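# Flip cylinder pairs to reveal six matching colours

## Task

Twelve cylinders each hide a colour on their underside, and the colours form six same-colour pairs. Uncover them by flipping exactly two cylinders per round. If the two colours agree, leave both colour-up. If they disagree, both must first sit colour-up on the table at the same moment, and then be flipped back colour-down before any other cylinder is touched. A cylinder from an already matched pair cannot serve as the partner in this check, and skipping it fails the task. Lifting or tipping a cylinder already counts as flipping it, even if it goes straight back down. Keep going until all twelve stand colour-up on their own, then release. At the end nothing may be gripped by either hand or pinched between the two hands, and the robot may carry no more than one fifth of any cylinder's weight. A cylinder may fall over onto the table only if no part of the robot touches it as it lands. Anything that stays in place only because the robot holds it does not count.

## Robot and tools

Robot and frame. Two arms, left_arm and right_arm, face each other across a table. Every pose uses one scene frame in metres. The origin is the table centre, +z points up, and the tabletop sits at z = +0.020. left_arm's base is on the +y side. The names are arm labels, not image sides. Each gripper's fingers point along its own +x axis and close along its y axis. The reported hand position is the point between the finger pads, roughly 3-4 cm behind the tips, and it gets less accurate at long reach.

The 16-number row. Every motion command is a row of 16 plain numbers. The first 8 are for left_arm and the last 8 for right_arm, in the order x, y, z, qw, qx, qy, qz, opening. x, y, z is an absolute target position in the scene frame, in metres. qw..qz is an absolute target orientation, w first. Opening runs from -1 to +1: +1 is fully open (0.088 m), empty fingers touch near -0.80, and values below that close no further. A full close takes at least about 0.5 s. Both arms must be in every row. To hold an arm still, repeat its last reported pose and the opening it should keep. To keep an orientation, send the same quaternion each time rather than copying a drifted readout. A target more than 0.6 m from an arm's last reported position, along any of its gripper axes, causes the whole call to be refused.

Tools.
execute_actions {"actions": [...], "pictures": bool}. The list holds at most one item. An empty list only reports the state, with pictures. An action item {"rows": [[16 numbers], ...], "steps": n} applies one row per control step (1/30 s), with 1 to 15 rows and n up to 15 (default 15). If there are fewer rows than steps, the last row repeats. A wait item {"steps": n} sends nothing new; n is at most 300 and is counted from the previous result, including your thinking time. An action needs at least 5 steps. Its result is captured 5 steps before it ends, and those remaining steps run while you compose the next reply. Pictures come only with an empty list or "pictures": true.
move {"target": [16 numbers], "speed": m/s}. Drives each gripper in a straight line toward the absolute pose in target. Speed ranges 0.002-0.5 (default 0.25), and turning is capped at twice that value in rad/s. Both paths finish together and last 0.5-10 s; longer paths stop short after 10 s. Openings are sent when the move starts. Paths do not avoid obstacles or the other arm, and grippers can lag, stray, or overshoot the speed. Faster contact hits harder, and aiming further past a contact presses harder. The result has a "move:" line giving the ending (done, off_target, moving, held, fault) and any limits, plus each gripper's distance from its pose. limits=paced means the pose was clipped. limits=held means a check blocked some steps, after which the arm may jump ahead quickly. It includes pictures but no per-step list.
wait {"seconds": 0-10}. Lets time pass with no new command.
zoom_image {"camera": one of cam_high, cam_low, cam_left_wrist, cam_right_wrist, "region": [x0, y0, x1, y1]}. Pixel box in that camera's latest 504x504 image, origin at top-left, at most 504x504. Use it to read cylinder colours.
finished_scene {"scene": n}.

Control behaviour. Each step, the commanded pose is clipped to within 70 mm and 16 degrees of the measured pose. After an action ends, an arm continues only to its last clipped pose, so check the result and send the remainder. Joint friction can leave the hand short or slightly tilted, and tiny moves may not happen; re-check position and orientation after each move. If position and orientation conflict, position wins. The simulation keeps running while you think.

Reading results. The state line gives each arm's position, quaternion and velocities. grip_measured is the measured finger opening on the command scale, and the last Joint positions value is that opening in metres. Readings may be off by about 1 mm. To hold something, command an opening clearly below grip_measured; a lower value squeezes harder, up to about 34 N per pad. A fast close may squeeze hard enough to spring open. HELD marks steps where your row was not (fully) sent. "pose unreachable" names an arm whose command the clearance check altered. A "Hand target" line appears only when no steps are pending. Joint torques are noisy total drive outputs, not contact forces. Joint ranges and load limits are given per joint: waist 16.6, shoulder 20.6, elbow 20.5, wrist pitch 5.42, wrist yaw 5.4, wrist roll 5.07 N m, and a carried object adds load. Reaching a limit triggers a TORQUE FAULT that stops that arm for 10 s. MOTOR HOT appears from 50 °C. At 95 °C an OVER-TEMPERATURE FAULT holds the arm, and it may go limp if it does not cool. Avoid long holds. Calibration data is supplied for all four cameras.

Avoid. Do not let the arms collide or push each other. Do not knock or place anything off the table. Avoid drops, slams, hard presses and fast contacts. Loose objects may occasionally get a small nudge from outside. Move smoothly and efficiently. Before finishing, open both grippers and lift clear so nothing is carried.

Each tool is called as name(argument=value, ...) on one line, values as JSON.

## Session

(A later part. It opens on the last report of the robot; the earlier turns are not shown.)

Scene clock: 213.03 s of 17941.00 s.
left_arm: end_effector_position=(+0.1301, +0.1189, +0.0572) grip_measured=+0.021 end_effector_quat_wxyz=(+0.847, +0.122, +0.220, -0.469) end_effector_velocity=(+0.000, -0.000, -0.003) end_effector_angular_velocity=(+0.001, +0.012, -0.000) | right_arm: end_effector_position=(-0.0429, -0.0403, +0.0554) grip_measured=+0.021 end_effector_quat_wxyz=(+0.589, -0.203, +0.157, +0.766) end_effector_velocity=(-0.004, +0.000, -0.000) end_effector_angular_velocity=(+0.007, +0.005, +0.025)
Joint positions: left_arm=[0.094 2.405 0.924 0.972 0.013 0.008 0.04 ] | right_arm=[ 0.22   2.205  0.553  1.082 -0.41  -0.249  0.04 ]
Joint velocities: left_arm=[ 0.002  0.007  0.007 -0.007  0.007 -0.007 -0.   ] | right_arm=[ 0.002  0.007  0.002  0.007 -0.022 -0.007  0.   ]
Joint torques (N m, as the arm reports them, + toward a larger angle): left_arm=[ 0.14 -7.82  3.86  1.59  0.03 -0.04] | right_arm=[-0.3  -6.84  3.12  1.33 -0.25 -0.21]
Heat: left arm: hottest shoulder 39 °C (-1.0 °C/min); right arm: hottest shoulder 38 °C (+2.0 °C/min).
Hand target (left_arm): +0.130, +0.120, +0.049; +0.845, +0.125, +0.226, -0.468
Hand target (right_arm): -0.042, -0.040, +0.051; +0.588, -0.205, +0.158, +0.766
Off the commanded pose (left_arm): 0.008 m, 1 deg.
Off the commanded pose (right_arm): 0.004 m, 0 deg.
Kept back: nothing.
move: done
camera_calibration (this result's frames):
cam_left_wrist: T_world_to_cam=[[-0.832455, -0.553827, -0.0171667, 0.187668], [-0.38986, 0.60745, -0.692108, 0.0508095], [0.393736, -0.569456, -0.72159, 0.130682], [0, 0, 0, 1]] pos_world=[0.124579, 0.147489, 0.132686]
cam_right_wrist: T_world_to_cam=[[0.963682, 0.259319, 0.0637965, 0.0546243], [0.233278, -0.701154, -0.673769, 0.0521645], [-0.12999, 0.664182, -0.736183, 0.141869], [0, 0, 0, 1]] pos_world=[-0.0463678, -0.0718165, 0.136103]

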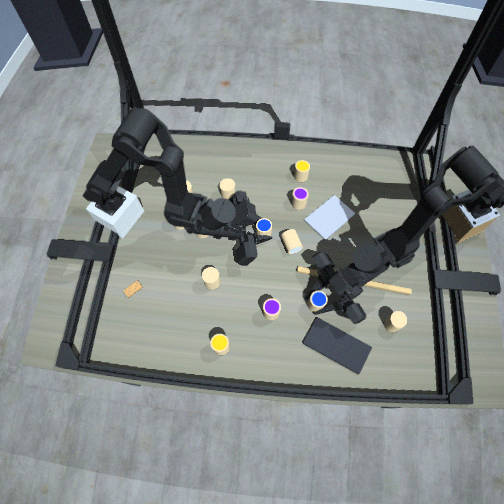

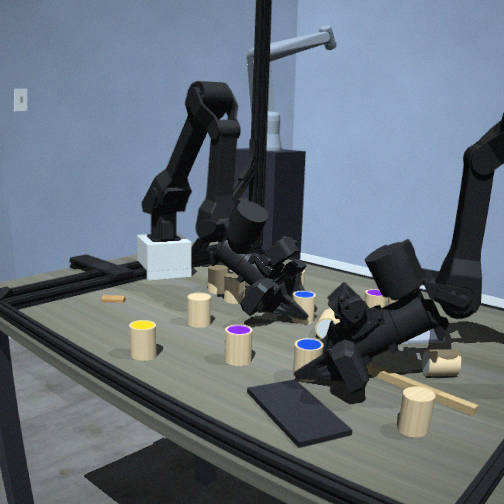

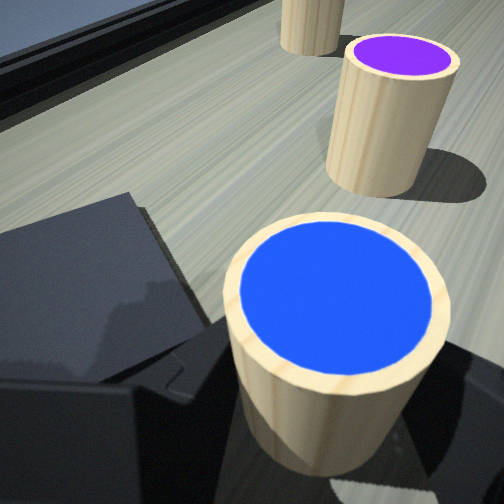

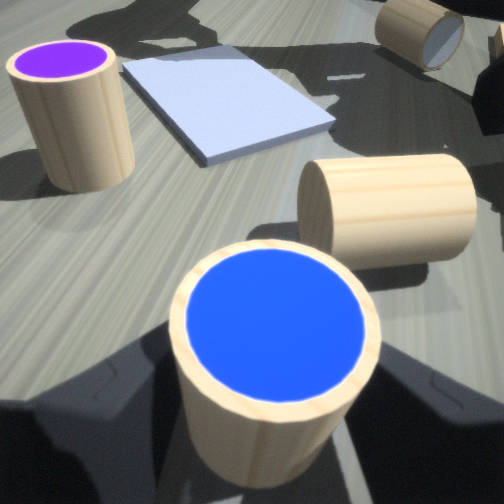

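move(target=[0.13,0.12,0.05,0.845,0.125,0.226,-0.468,0.3,-0.042,-0.04,0.051,0.588,-0.205,0.158,0.766,0.3])

move(target=[0.13,0.12,0.13,0.845,0.125,0.226,-0.468,0.3,-0.042,-0.045,0.15,0.588,-0.205,0.158,0.766,0.3], speed=0.15)

move(target=[0.1,0.3,0.2,0.75,0.2,0.55,-0.3,0.4,-0.044,-0.15,0.17,0.585,-0.411,0.449,0.536,0.4], speed=0.35)

move(target=[0.18,0.3,0.135,0.47,0.296,0.814,-0.171,0.4,-0.044,-0.178,0.125,0.369,-0.585,0.638,0.338,0.4], speed=0.35)

Scene clock: 214.07 s of 17941.00 s.
left_arm: end_effector_position=(+0.1301, +0.1189, +0.0566) grip_measured=+0.298 end_effector_quat_wxyz=(+0.846, +0.122, +0.220, -0.469) end_effector_velocity=(+0.000, -0.000, +0.000) end_effector_angular_velocity=(+0.001, +0.004, +0.008) | right_arm: end_effector_position=(-0.0430, -0.0405, +0.0539) grip_measured=+0.298 end_effector_quat_wxyz=(+0.589, -0.203, +0.158, +0.766) end_effector_velocity=(+0.000, +0.002, +0.003) end_effector_angular_velocity=(+0.014, -0.005, +0.007)
Joint positions: left_arm=[0.094 2.406 0.925 0.972 0.013 0.008 0.054] | right_arm=[ 0.22   2.211  0.554  1.084 -0.411 -0.249  0.054]
Joint velocities: left_arm=[-0.002 -0.002  0.002 -0.007 -0.007 -0.007  0.   ] | right_arm=[-0.002 -0.002  0.002  0.007 -0.007 -0.007  0.001]
Joint torques (N m, as the arm reports them, + toward a larger angle): left_arm=[ 0.15 -8.78  4.16  1.47  0.07  0.  ] | right_arm=[-0.29 -7.23  3.06  1.35 -0.24 -0.19]
Heat: left arm: hottest shoulder 39 °C (-1.0 °C/min); right arm: hottest shoulder 38 °C (+2.0 °C/min).
Hand target (left_arm): +0.130, +0.120, +0.050; +0.845, +0.125, +0.226, -0.468
Hand target (right_arm): -0.042, -0.040, +0.051; +0.588, -0.205, +0.158, +0.766
Off the commanded pose (left_arm): 0.007 m, 1 deg.
Off the commanded pose (right_arm): 0.003 m, 0 deg.
Kept back: nothing.
move: done
camera_calibration (this result's frames):
cam_left_wrist: T_world_to_cam=[[-0.832462, -0.553816, -0.0171774, 0.187659], [-0.390146, 0.607893, -0.691557, 0.0504178], [0.393438, -0.568993, -0.722117, 0.130325], [0, 0, 0, 1]] pos_world=[0.124615, 0.147434, 0.1322]
cam_right_wrist: T_world_to_cam=[[0.963643, 0.259766, 0.0625602, 0.0549396], [0.233037, -0.702554, -0.672393, 0.0509305], [-0.130713, 0.662525, -0.737546, 0.140878], [0, 0, 0, 1]] pos_world=[-0.0463963, -0.0718253, 0.134712]

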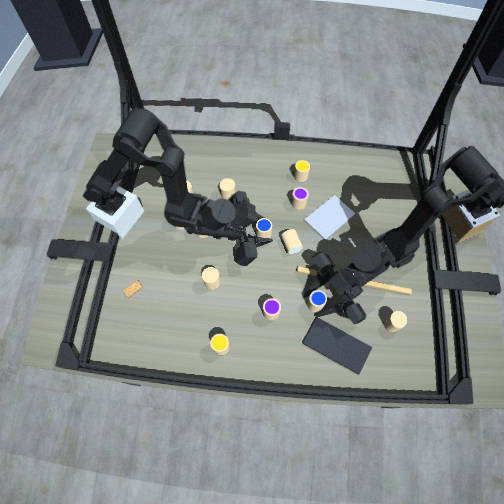

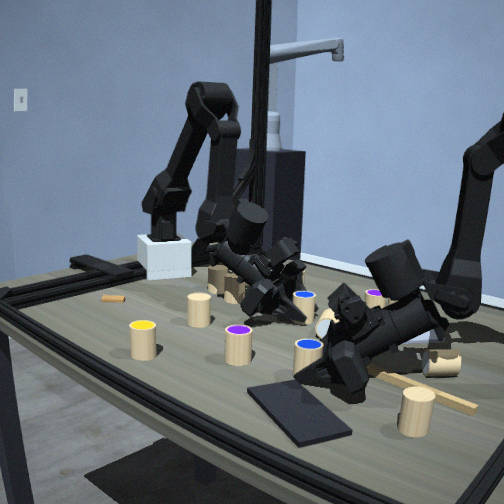

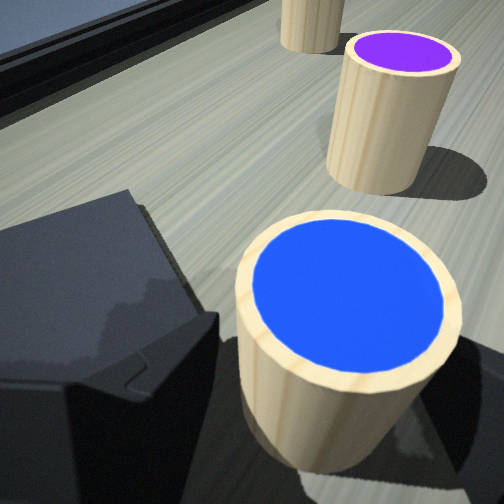

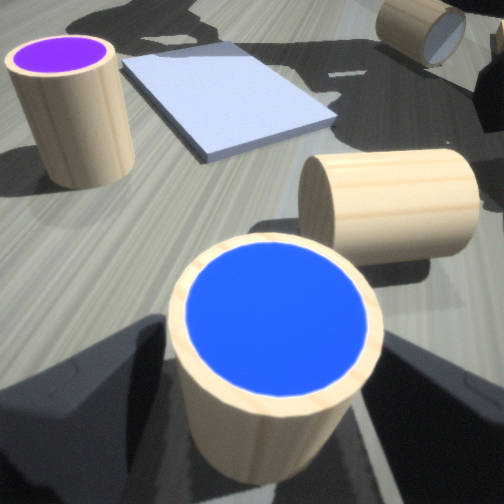

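Scene clock: 215.20 s of 17941.00 s.
left_arm: end_effector_position=(+0.1307, +0.1179, +0.1273) grip_measured=+0.300 end_effector_quat_wxyz=(+0.845, +0.126, +0.226, -0.468) end_effector_velocity=(-0.000, -0.000, +0.006) end_effector_angular_velocity=(-0.001, -0.012, +0.000) | right_arm: end_effector_position=(-0.0432, -0.0467, +0.1432) grip_measured=+0.300 end_effector_quat_wxyz=(+0.587, -0.207, +0.166, +0.765) end_effector_velocity=(+0.003, -0.002, +0.001) end_effector_angular_velocity=(-0.024, +0.007, -0.017)
Joint positions: left_arm=[0.094 2.137 0.908 0.706 0.013 0.008 0.054] | right_arm=[ 0.216  1.744  0.554  0.598 -0.413 -0.251  0.054]
Joint velocities: left_arm=[-0.002 -0.017 -0.002 -0.007 -0.007  0.007 -0.   ] | right_arm=[-0.007 -0.022  0.007 -0.051  0.007  0.007  0.   ]
Joint torques (N m, as the arm reports them, + toward a larger angle): left_arm=[  0.17 -11.92   3.73   1.43   0.01   0.  ] | right_arm=[-0.31 -8.84  6.03  1.05 -0.28 -0.22]
Heat: left arm: hottest shoulder 39 °C (+0.0 °C/min); right arm: hottest shoulder 38 °C (+2.0 °C/min).
Hand target (left_arm): +0.130, +0.120, +0.130; +0.845, +0.125, +0.226, -0.468
Hand target (right_arm): -0.042, -0.044, +0.149; +0.588, -0.205, +0.158, +0.766
Off the commanded pose (left_arm): 0.004 m, 0 deg.
Off the commanded pose (right_arm): 0.007 m, 1 deg.
Kept back: nothing.
move: done
camera_calibration (this result's frames):
cam_left_wrist: T_world_to_cam=[[-0.832598, -0.553606, -0.0173796, 0.188874], [-0.39554, 0.616253, -0.681014, 0.0985359], [0.387724, -0.560136, -0.732064, 0.181471], [0, 0, 0, 1]] pos_world=[0.125871, 0.145487, 0.203235]
cam_right_wrist: T_world_to_cam=[[0.964174, 0.259582, 0.0546382, 0.0522585], [0.229825, -0.714573, -0.660731, 0.104251], [-0.132471, 0.649617, -0.748631, 0.21175], [0, 0, 0, 1]] pos_world=[-0.046295, -0.076627, 0.224549]

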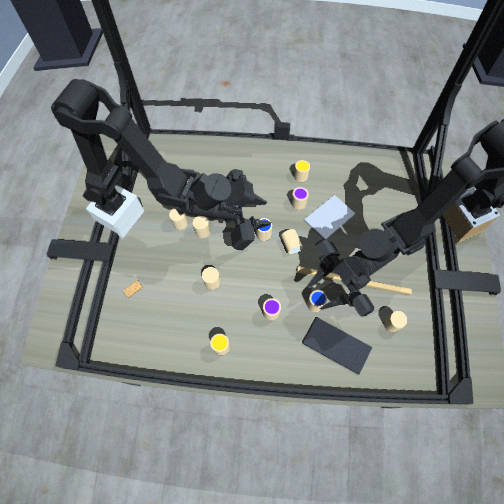

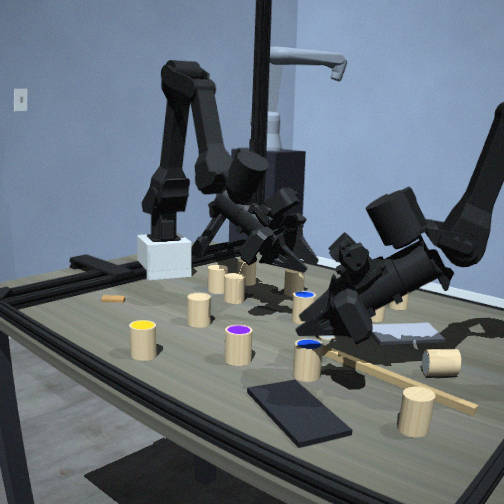

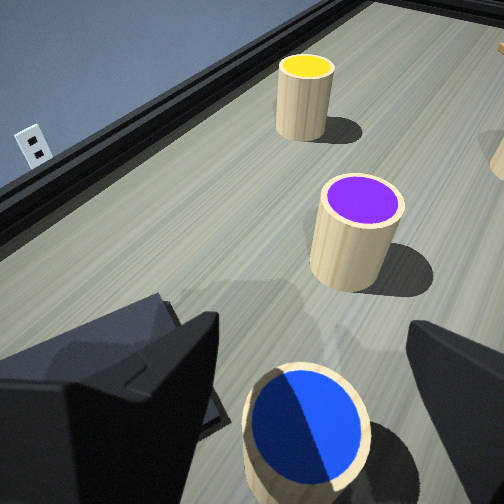

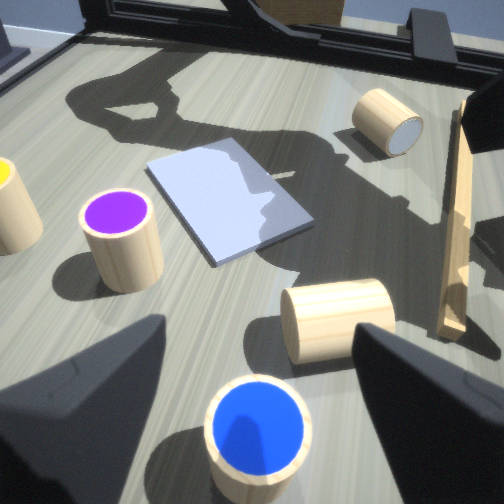

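Scene clock: 217.00 s of 17941.00 s.
left_arm: end_effector_position=(+0.0987, +0.3010, +0.1933) grip_measured=+0.400 end_effector_quat_wxyz=(+0.749, +0.202, +0.558, -0.297) end_effector_velocity=(-0.002, +0.008, +0.001) end_effector_angular_velocity=(+0.032, +0.006, +0.016) | right_arm: end_effector_position=(-0.0433, -0.1513, +0.1704) grip_measured=+0.400 end_effector_quat_wxyz=(+0.582, -0.411, +0.447, +0.540) end_effector_velocity=(+0.002, -0.003, +0.002) end_effector_angular_velocity=(-0.013, -0.004, -0.011)
Joint positions: left_arm=[ 0.319  1.585  0.994 -0.677  0.016 -0.046  0.059] | right_arm=[ 0.346  1.451  0.872 -0.727 -0.007 -0.01   0.059]
Joint velocities: left_arm=[ 0.002 -0.007  0.002 -0.037 -0.022 -0.007 -0.   ] | right_arm=[-0.002 -0.002  0.007 -0.022  0.007  0.007 -0.   ]
Joint torques (N m, as the arm reports them, + toward a larger angle): left_arm=[ 0.07 -8.06  6.57  0.67  0.1   0.06] | right_arm=[ 0.28 -5.1   7.46  0.3   0.01  0.18]
Heat: left arm: hottest shoulder 39 °C (+0.0 °C/min); right arm: hottest shoulder 38 °C (+2.0 °C/min).
Hand target (left_arm): +0.101, +0.299, +0.200; +0.753, +0.199, +0.551, -0.299
Hand target (right_arm): -0.044, -0.150, +0.171; +0.583, -0.412, +0.449, +0.537
Off the commanded pose (left_arm): 0.007 m, 1 deg.
Off the commanded pose (right_arm): 0.002 m, 1 deg.
Kept back: nothing.
move: done
camera_calibration (this result's frames):
cam_left_wrist: T_world_to_cam=[[-0.662342, -0.749194, -0.00336453, 0.304123], [-0.749188, 0.662351, -0.00293451, -0.0920516], [0.00442702, 0.000577012, -0.99999, 0.265626], [0, 0, 0, 1]] pos_world=[0.131294, 0.288664, 0.266376]
cam_right_wrist: T_world_to_cam=[[0.998729, -0.0303919, 0.0401969, 0.0381382], [-0.0323041, -0.998334, 0.0478107, -0.127466], [0.0386769, -0.0490485, -0.998047, 0.244208], [0, 0, 0, 1]] pos_world=[-0.0516527, -0.114117, 0.248293]

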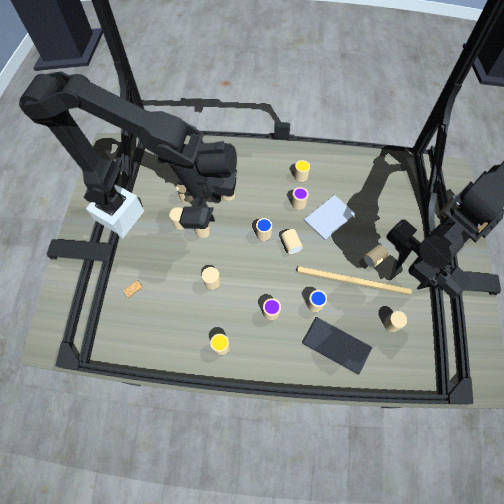

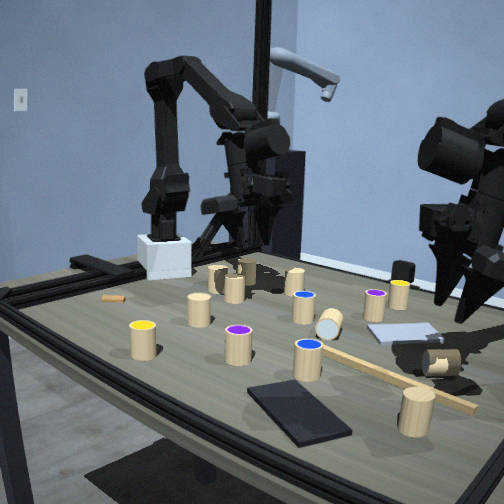

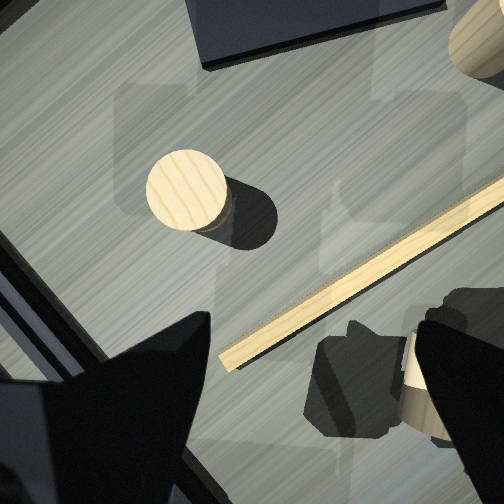

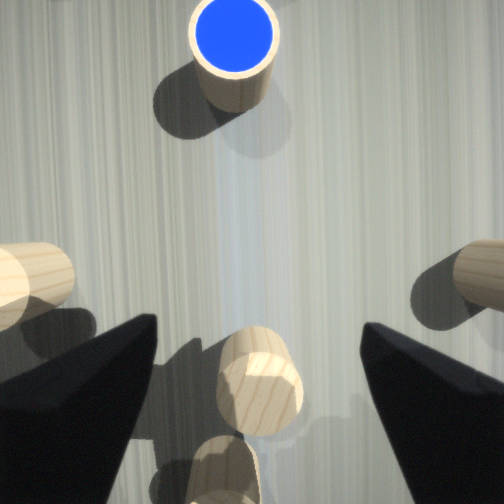

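Scene clock: 218.73 s of 17941.00 s.
left_arm: end_effector_position=(+0.1785, +0.3000, +0.1378) grip_measured=+0.400 end_effector_quat_wxyz=(+0.511, +0.286, +0.790, -0.182) end_effector_velocity=(+0.001, -0.000, -0.002) end_effector_angular_velocity=(+0.007, +0.004, -0.012) | right_arm: end_effector_position=(-0.0452, -0.1791, +0.1280) grip_measured=+0.400 end_effector_quat_wxyz=(+0.369, -0.583, +0.637, +0.344) end_effector_velocity=(+0.001, -0.004, -0.000) end_effector_angular_velocity=(-0.031, +0.007, +0.020)
Joint positions: left_arm=[ 0.446  2.486  2.052 -1.56  -0.024  0.04   0.059] | right_arm=[ 0.345  2.045  1.31  -1.349 -0.004 -0.01   0.059]
Joint velocities: left_arm=[-0.002  0.012  0.012 -0.007 -0.007  0.007  0.   ] | right_arm=[-0.002  0.012  0.002 -0.022  0.007 -0.022  0.   ]
Joint torques (N m, as the arm reports them, + toward a larger angle): left_arm=[  0.09 -10.19   5.23  -0.47  -0.19   0.1 ] | right_arm=[-0.32 -7.82  5.27 -0.87  0.03 -0.03]
Heat: left arm: hottest shoulder 39 °C (+0.0 °C/min); right arm: hottest shoulder 37 °C (+0.0 °C/min).
Hand target (left_arm): +0.179, +0.301, +0.132; +0.506, +0.288, +0.793, -0.180
Hand target (right_arm): -0.044, -0.178, +0.126; +0.367, -0.584, +0.639, +0.340
Off the commanded pose (left_arm): 0.003 m, 6 deg.
Off the commanded pose (right_arm): 0.003 m, 1 deg.
joint sent to its limit (left arm) — the command would take joint 4 (wrist pitch) past its lower limit, so that joint was sent only as far as its limit.
Kept back: nothing.
move: off_target (left_arm)
camera_calibration (this result's frames):
cam_left_wrist: T_world_to_cam=[[-0.648215, -0.760646, -0.0351358, 0.361281], [-0.585665, 0.468547, 0.661407, -0.0944303], [-0.486634, 0.449312, -0.749203, 0.128246], [0, 0, 0, 1]] pos_world=[0.241292, 0.261429, 0.171233]
cam_right_wrist: T_world_to_cam=[[0.999761, -0.0188814, -0.0109772, 0.0495728], [-0.00478467, -0.679745, 0.733432, -0.182689], [-0.0213099, -0.733205, -0.679674, 0.0345828], [0, 0, 0, 1]] pos_world=[-0.0496981, -0.09789, 0.15804]

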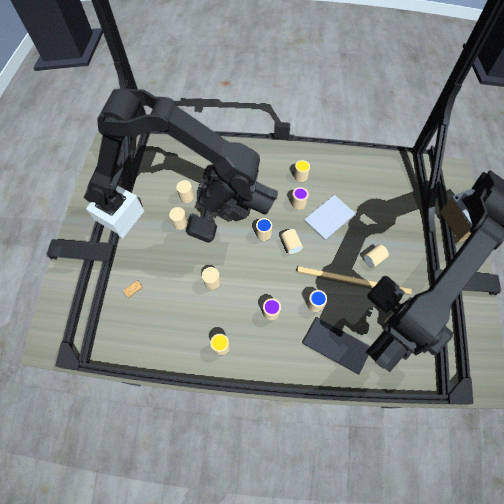

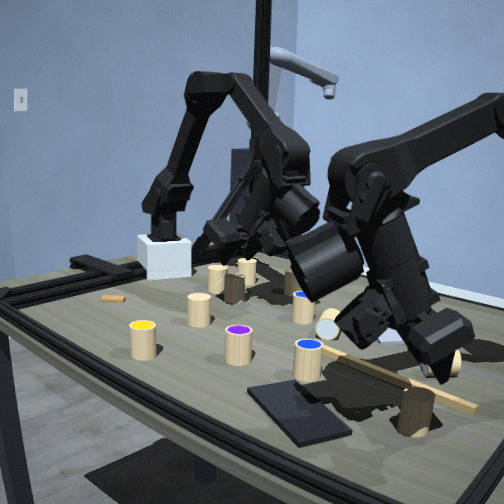

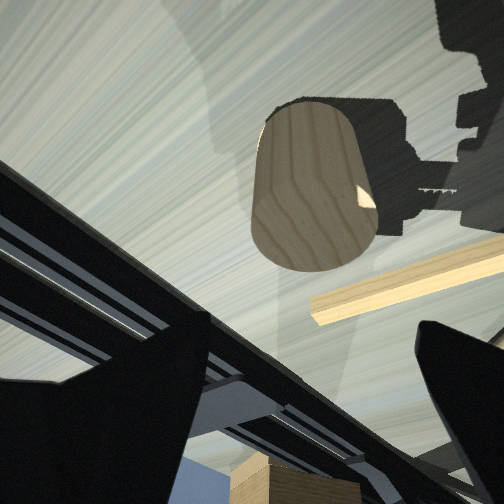

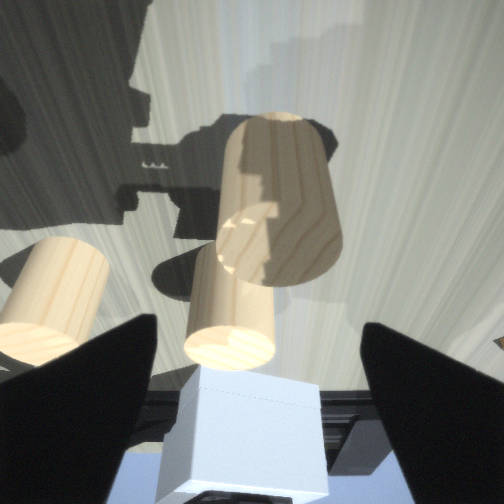

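move(target=[0.18,0.3,0.12,0.47,0.296,0.814,-0.171,0.4,-0.038,-0.177,0.054,0.369,-0.585,0.638,0.338,0.4], speed=0.09)

Scene clock: 220.20 s of 17941.00 s.
left_arm: end_effector_position=(+0.1789, +0.2997, +0.1247) grip_measured=+0.400 end_effector_quat_wxyz=(+0.500, +0.289, +0.796, -0.180) end_effector_velocity=(-0.002, -0.001, +0.002) end_effector_angular_velocity=(-0.001, +0.004, +0.007) | right_arm: end_effector_position=(-0.0390, -0.1741, +0.0587) grip_measured=+0.400 end_effector_quat_wxyz=(+0.375, -0.581, +0.636, +0.342) end_effector_velocity=(-0.000, +0.001, -0.002) end_effector_angular_velocity=(+0.003, +0.010, +0.000)
Joint positions: left_arm=[ 0.446  2.53   2.071 -1.561 -0.024  0.044  0.059] | right_arm=[ 0.33   2.207  1.249 -1.12   0.008 -0.014  0.059]
Joint velocities: left_arm=[-0.002 -0.002  0.002 -0.007  0.007 -0.007 -0.   ] | right_arm=[-0.002  0.007  0.002  0.007 -0.007 -0.007 -0.   ]
Joint torques (N m, as the arm reports them, + toward a larger angle): left_arm=[  0.05 -10.48   5.6   -0.51  -0.16   0.1 ] | right_arm=[-0.33 -8.2   2.7  -0.53  0.03 -0.23]
Heat: left arm: hottest shoulder 39 °C (+1.0 °C/min); right arm: hottest shoulder 37 °C (+0.0 °C/min).
Hand target (left_arm): +0.180, +0.300, +0.120; +0.495, +0.292, +0.798, -0.179
Hand target (right_arm): -0.038, -0.178, +0.054; +0.369, -0.585, +0.638, +0.338
Off the commanded pose (left_arm): 0.005 m, 4 deg.
Off the commanded pose (right_arm): 0.006 m, 1 deg.
joint sent to its limit (left arm) — the command would take joint 4 (wrist pitch) past its lower limit, so that joint was sent only as far as its limit.
Kept back: nothing.
move: off_target (left_arm)
camera_calibration (this result's frames):
cam_left_wrist: T_world_to_cam=[[-0.651952, -0.757582, -0.0320751, 0.360275], [-0.569286, 0.461091, 0.680668, -0.0884604], [-0.500872, 0.462022, -0.731889, 0.115307], [0, 0, 0, 1]] pos_world=[0.242277, 0.260452, 0.15616]
cam_right_wrist: T_world_to_cam=[[0.9997, -0.024437, -0.00171051, 0.0411973], [-0.0154661, -0.683771, 0.729533, -0.129385], [-0.0189972, -0.729287, -0.683944, -0.00770315], [0, 0, 0, 1]] pos_world=[-0.0433324, -0.0930805, 0.0891923]

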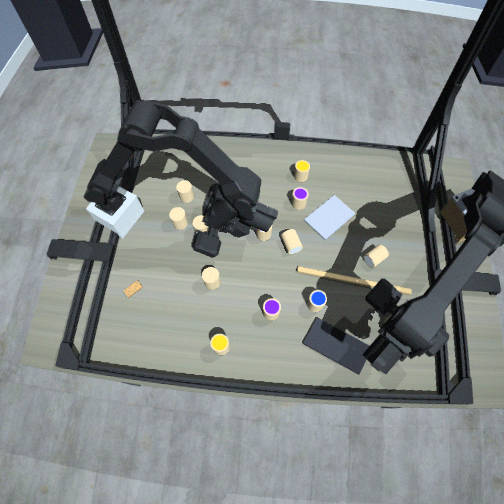

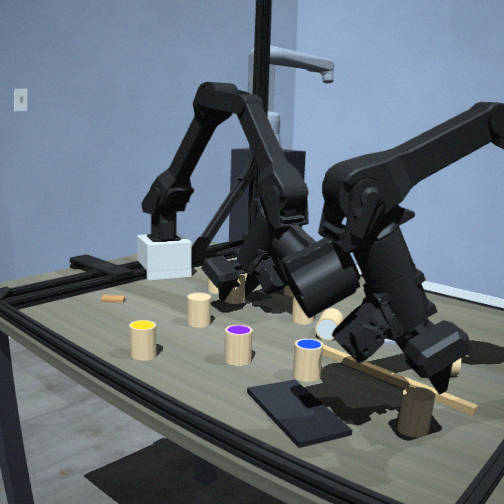

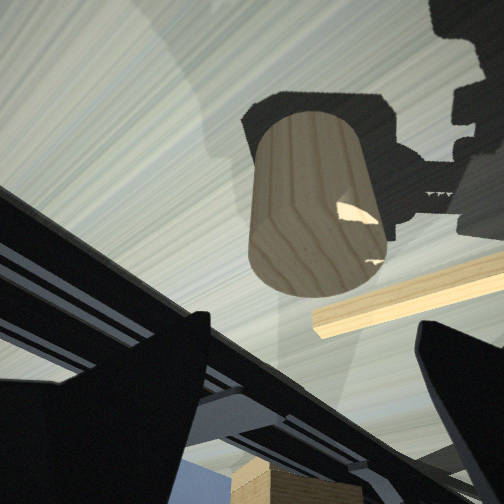

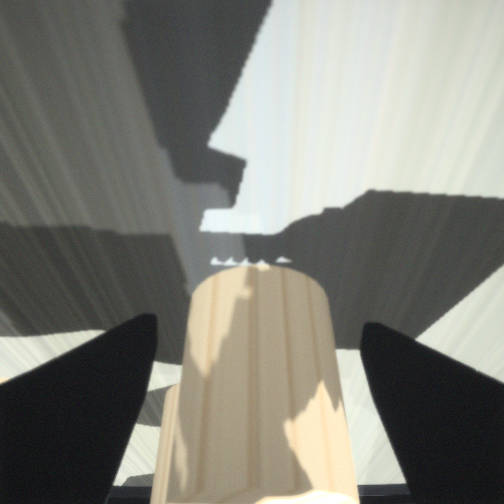

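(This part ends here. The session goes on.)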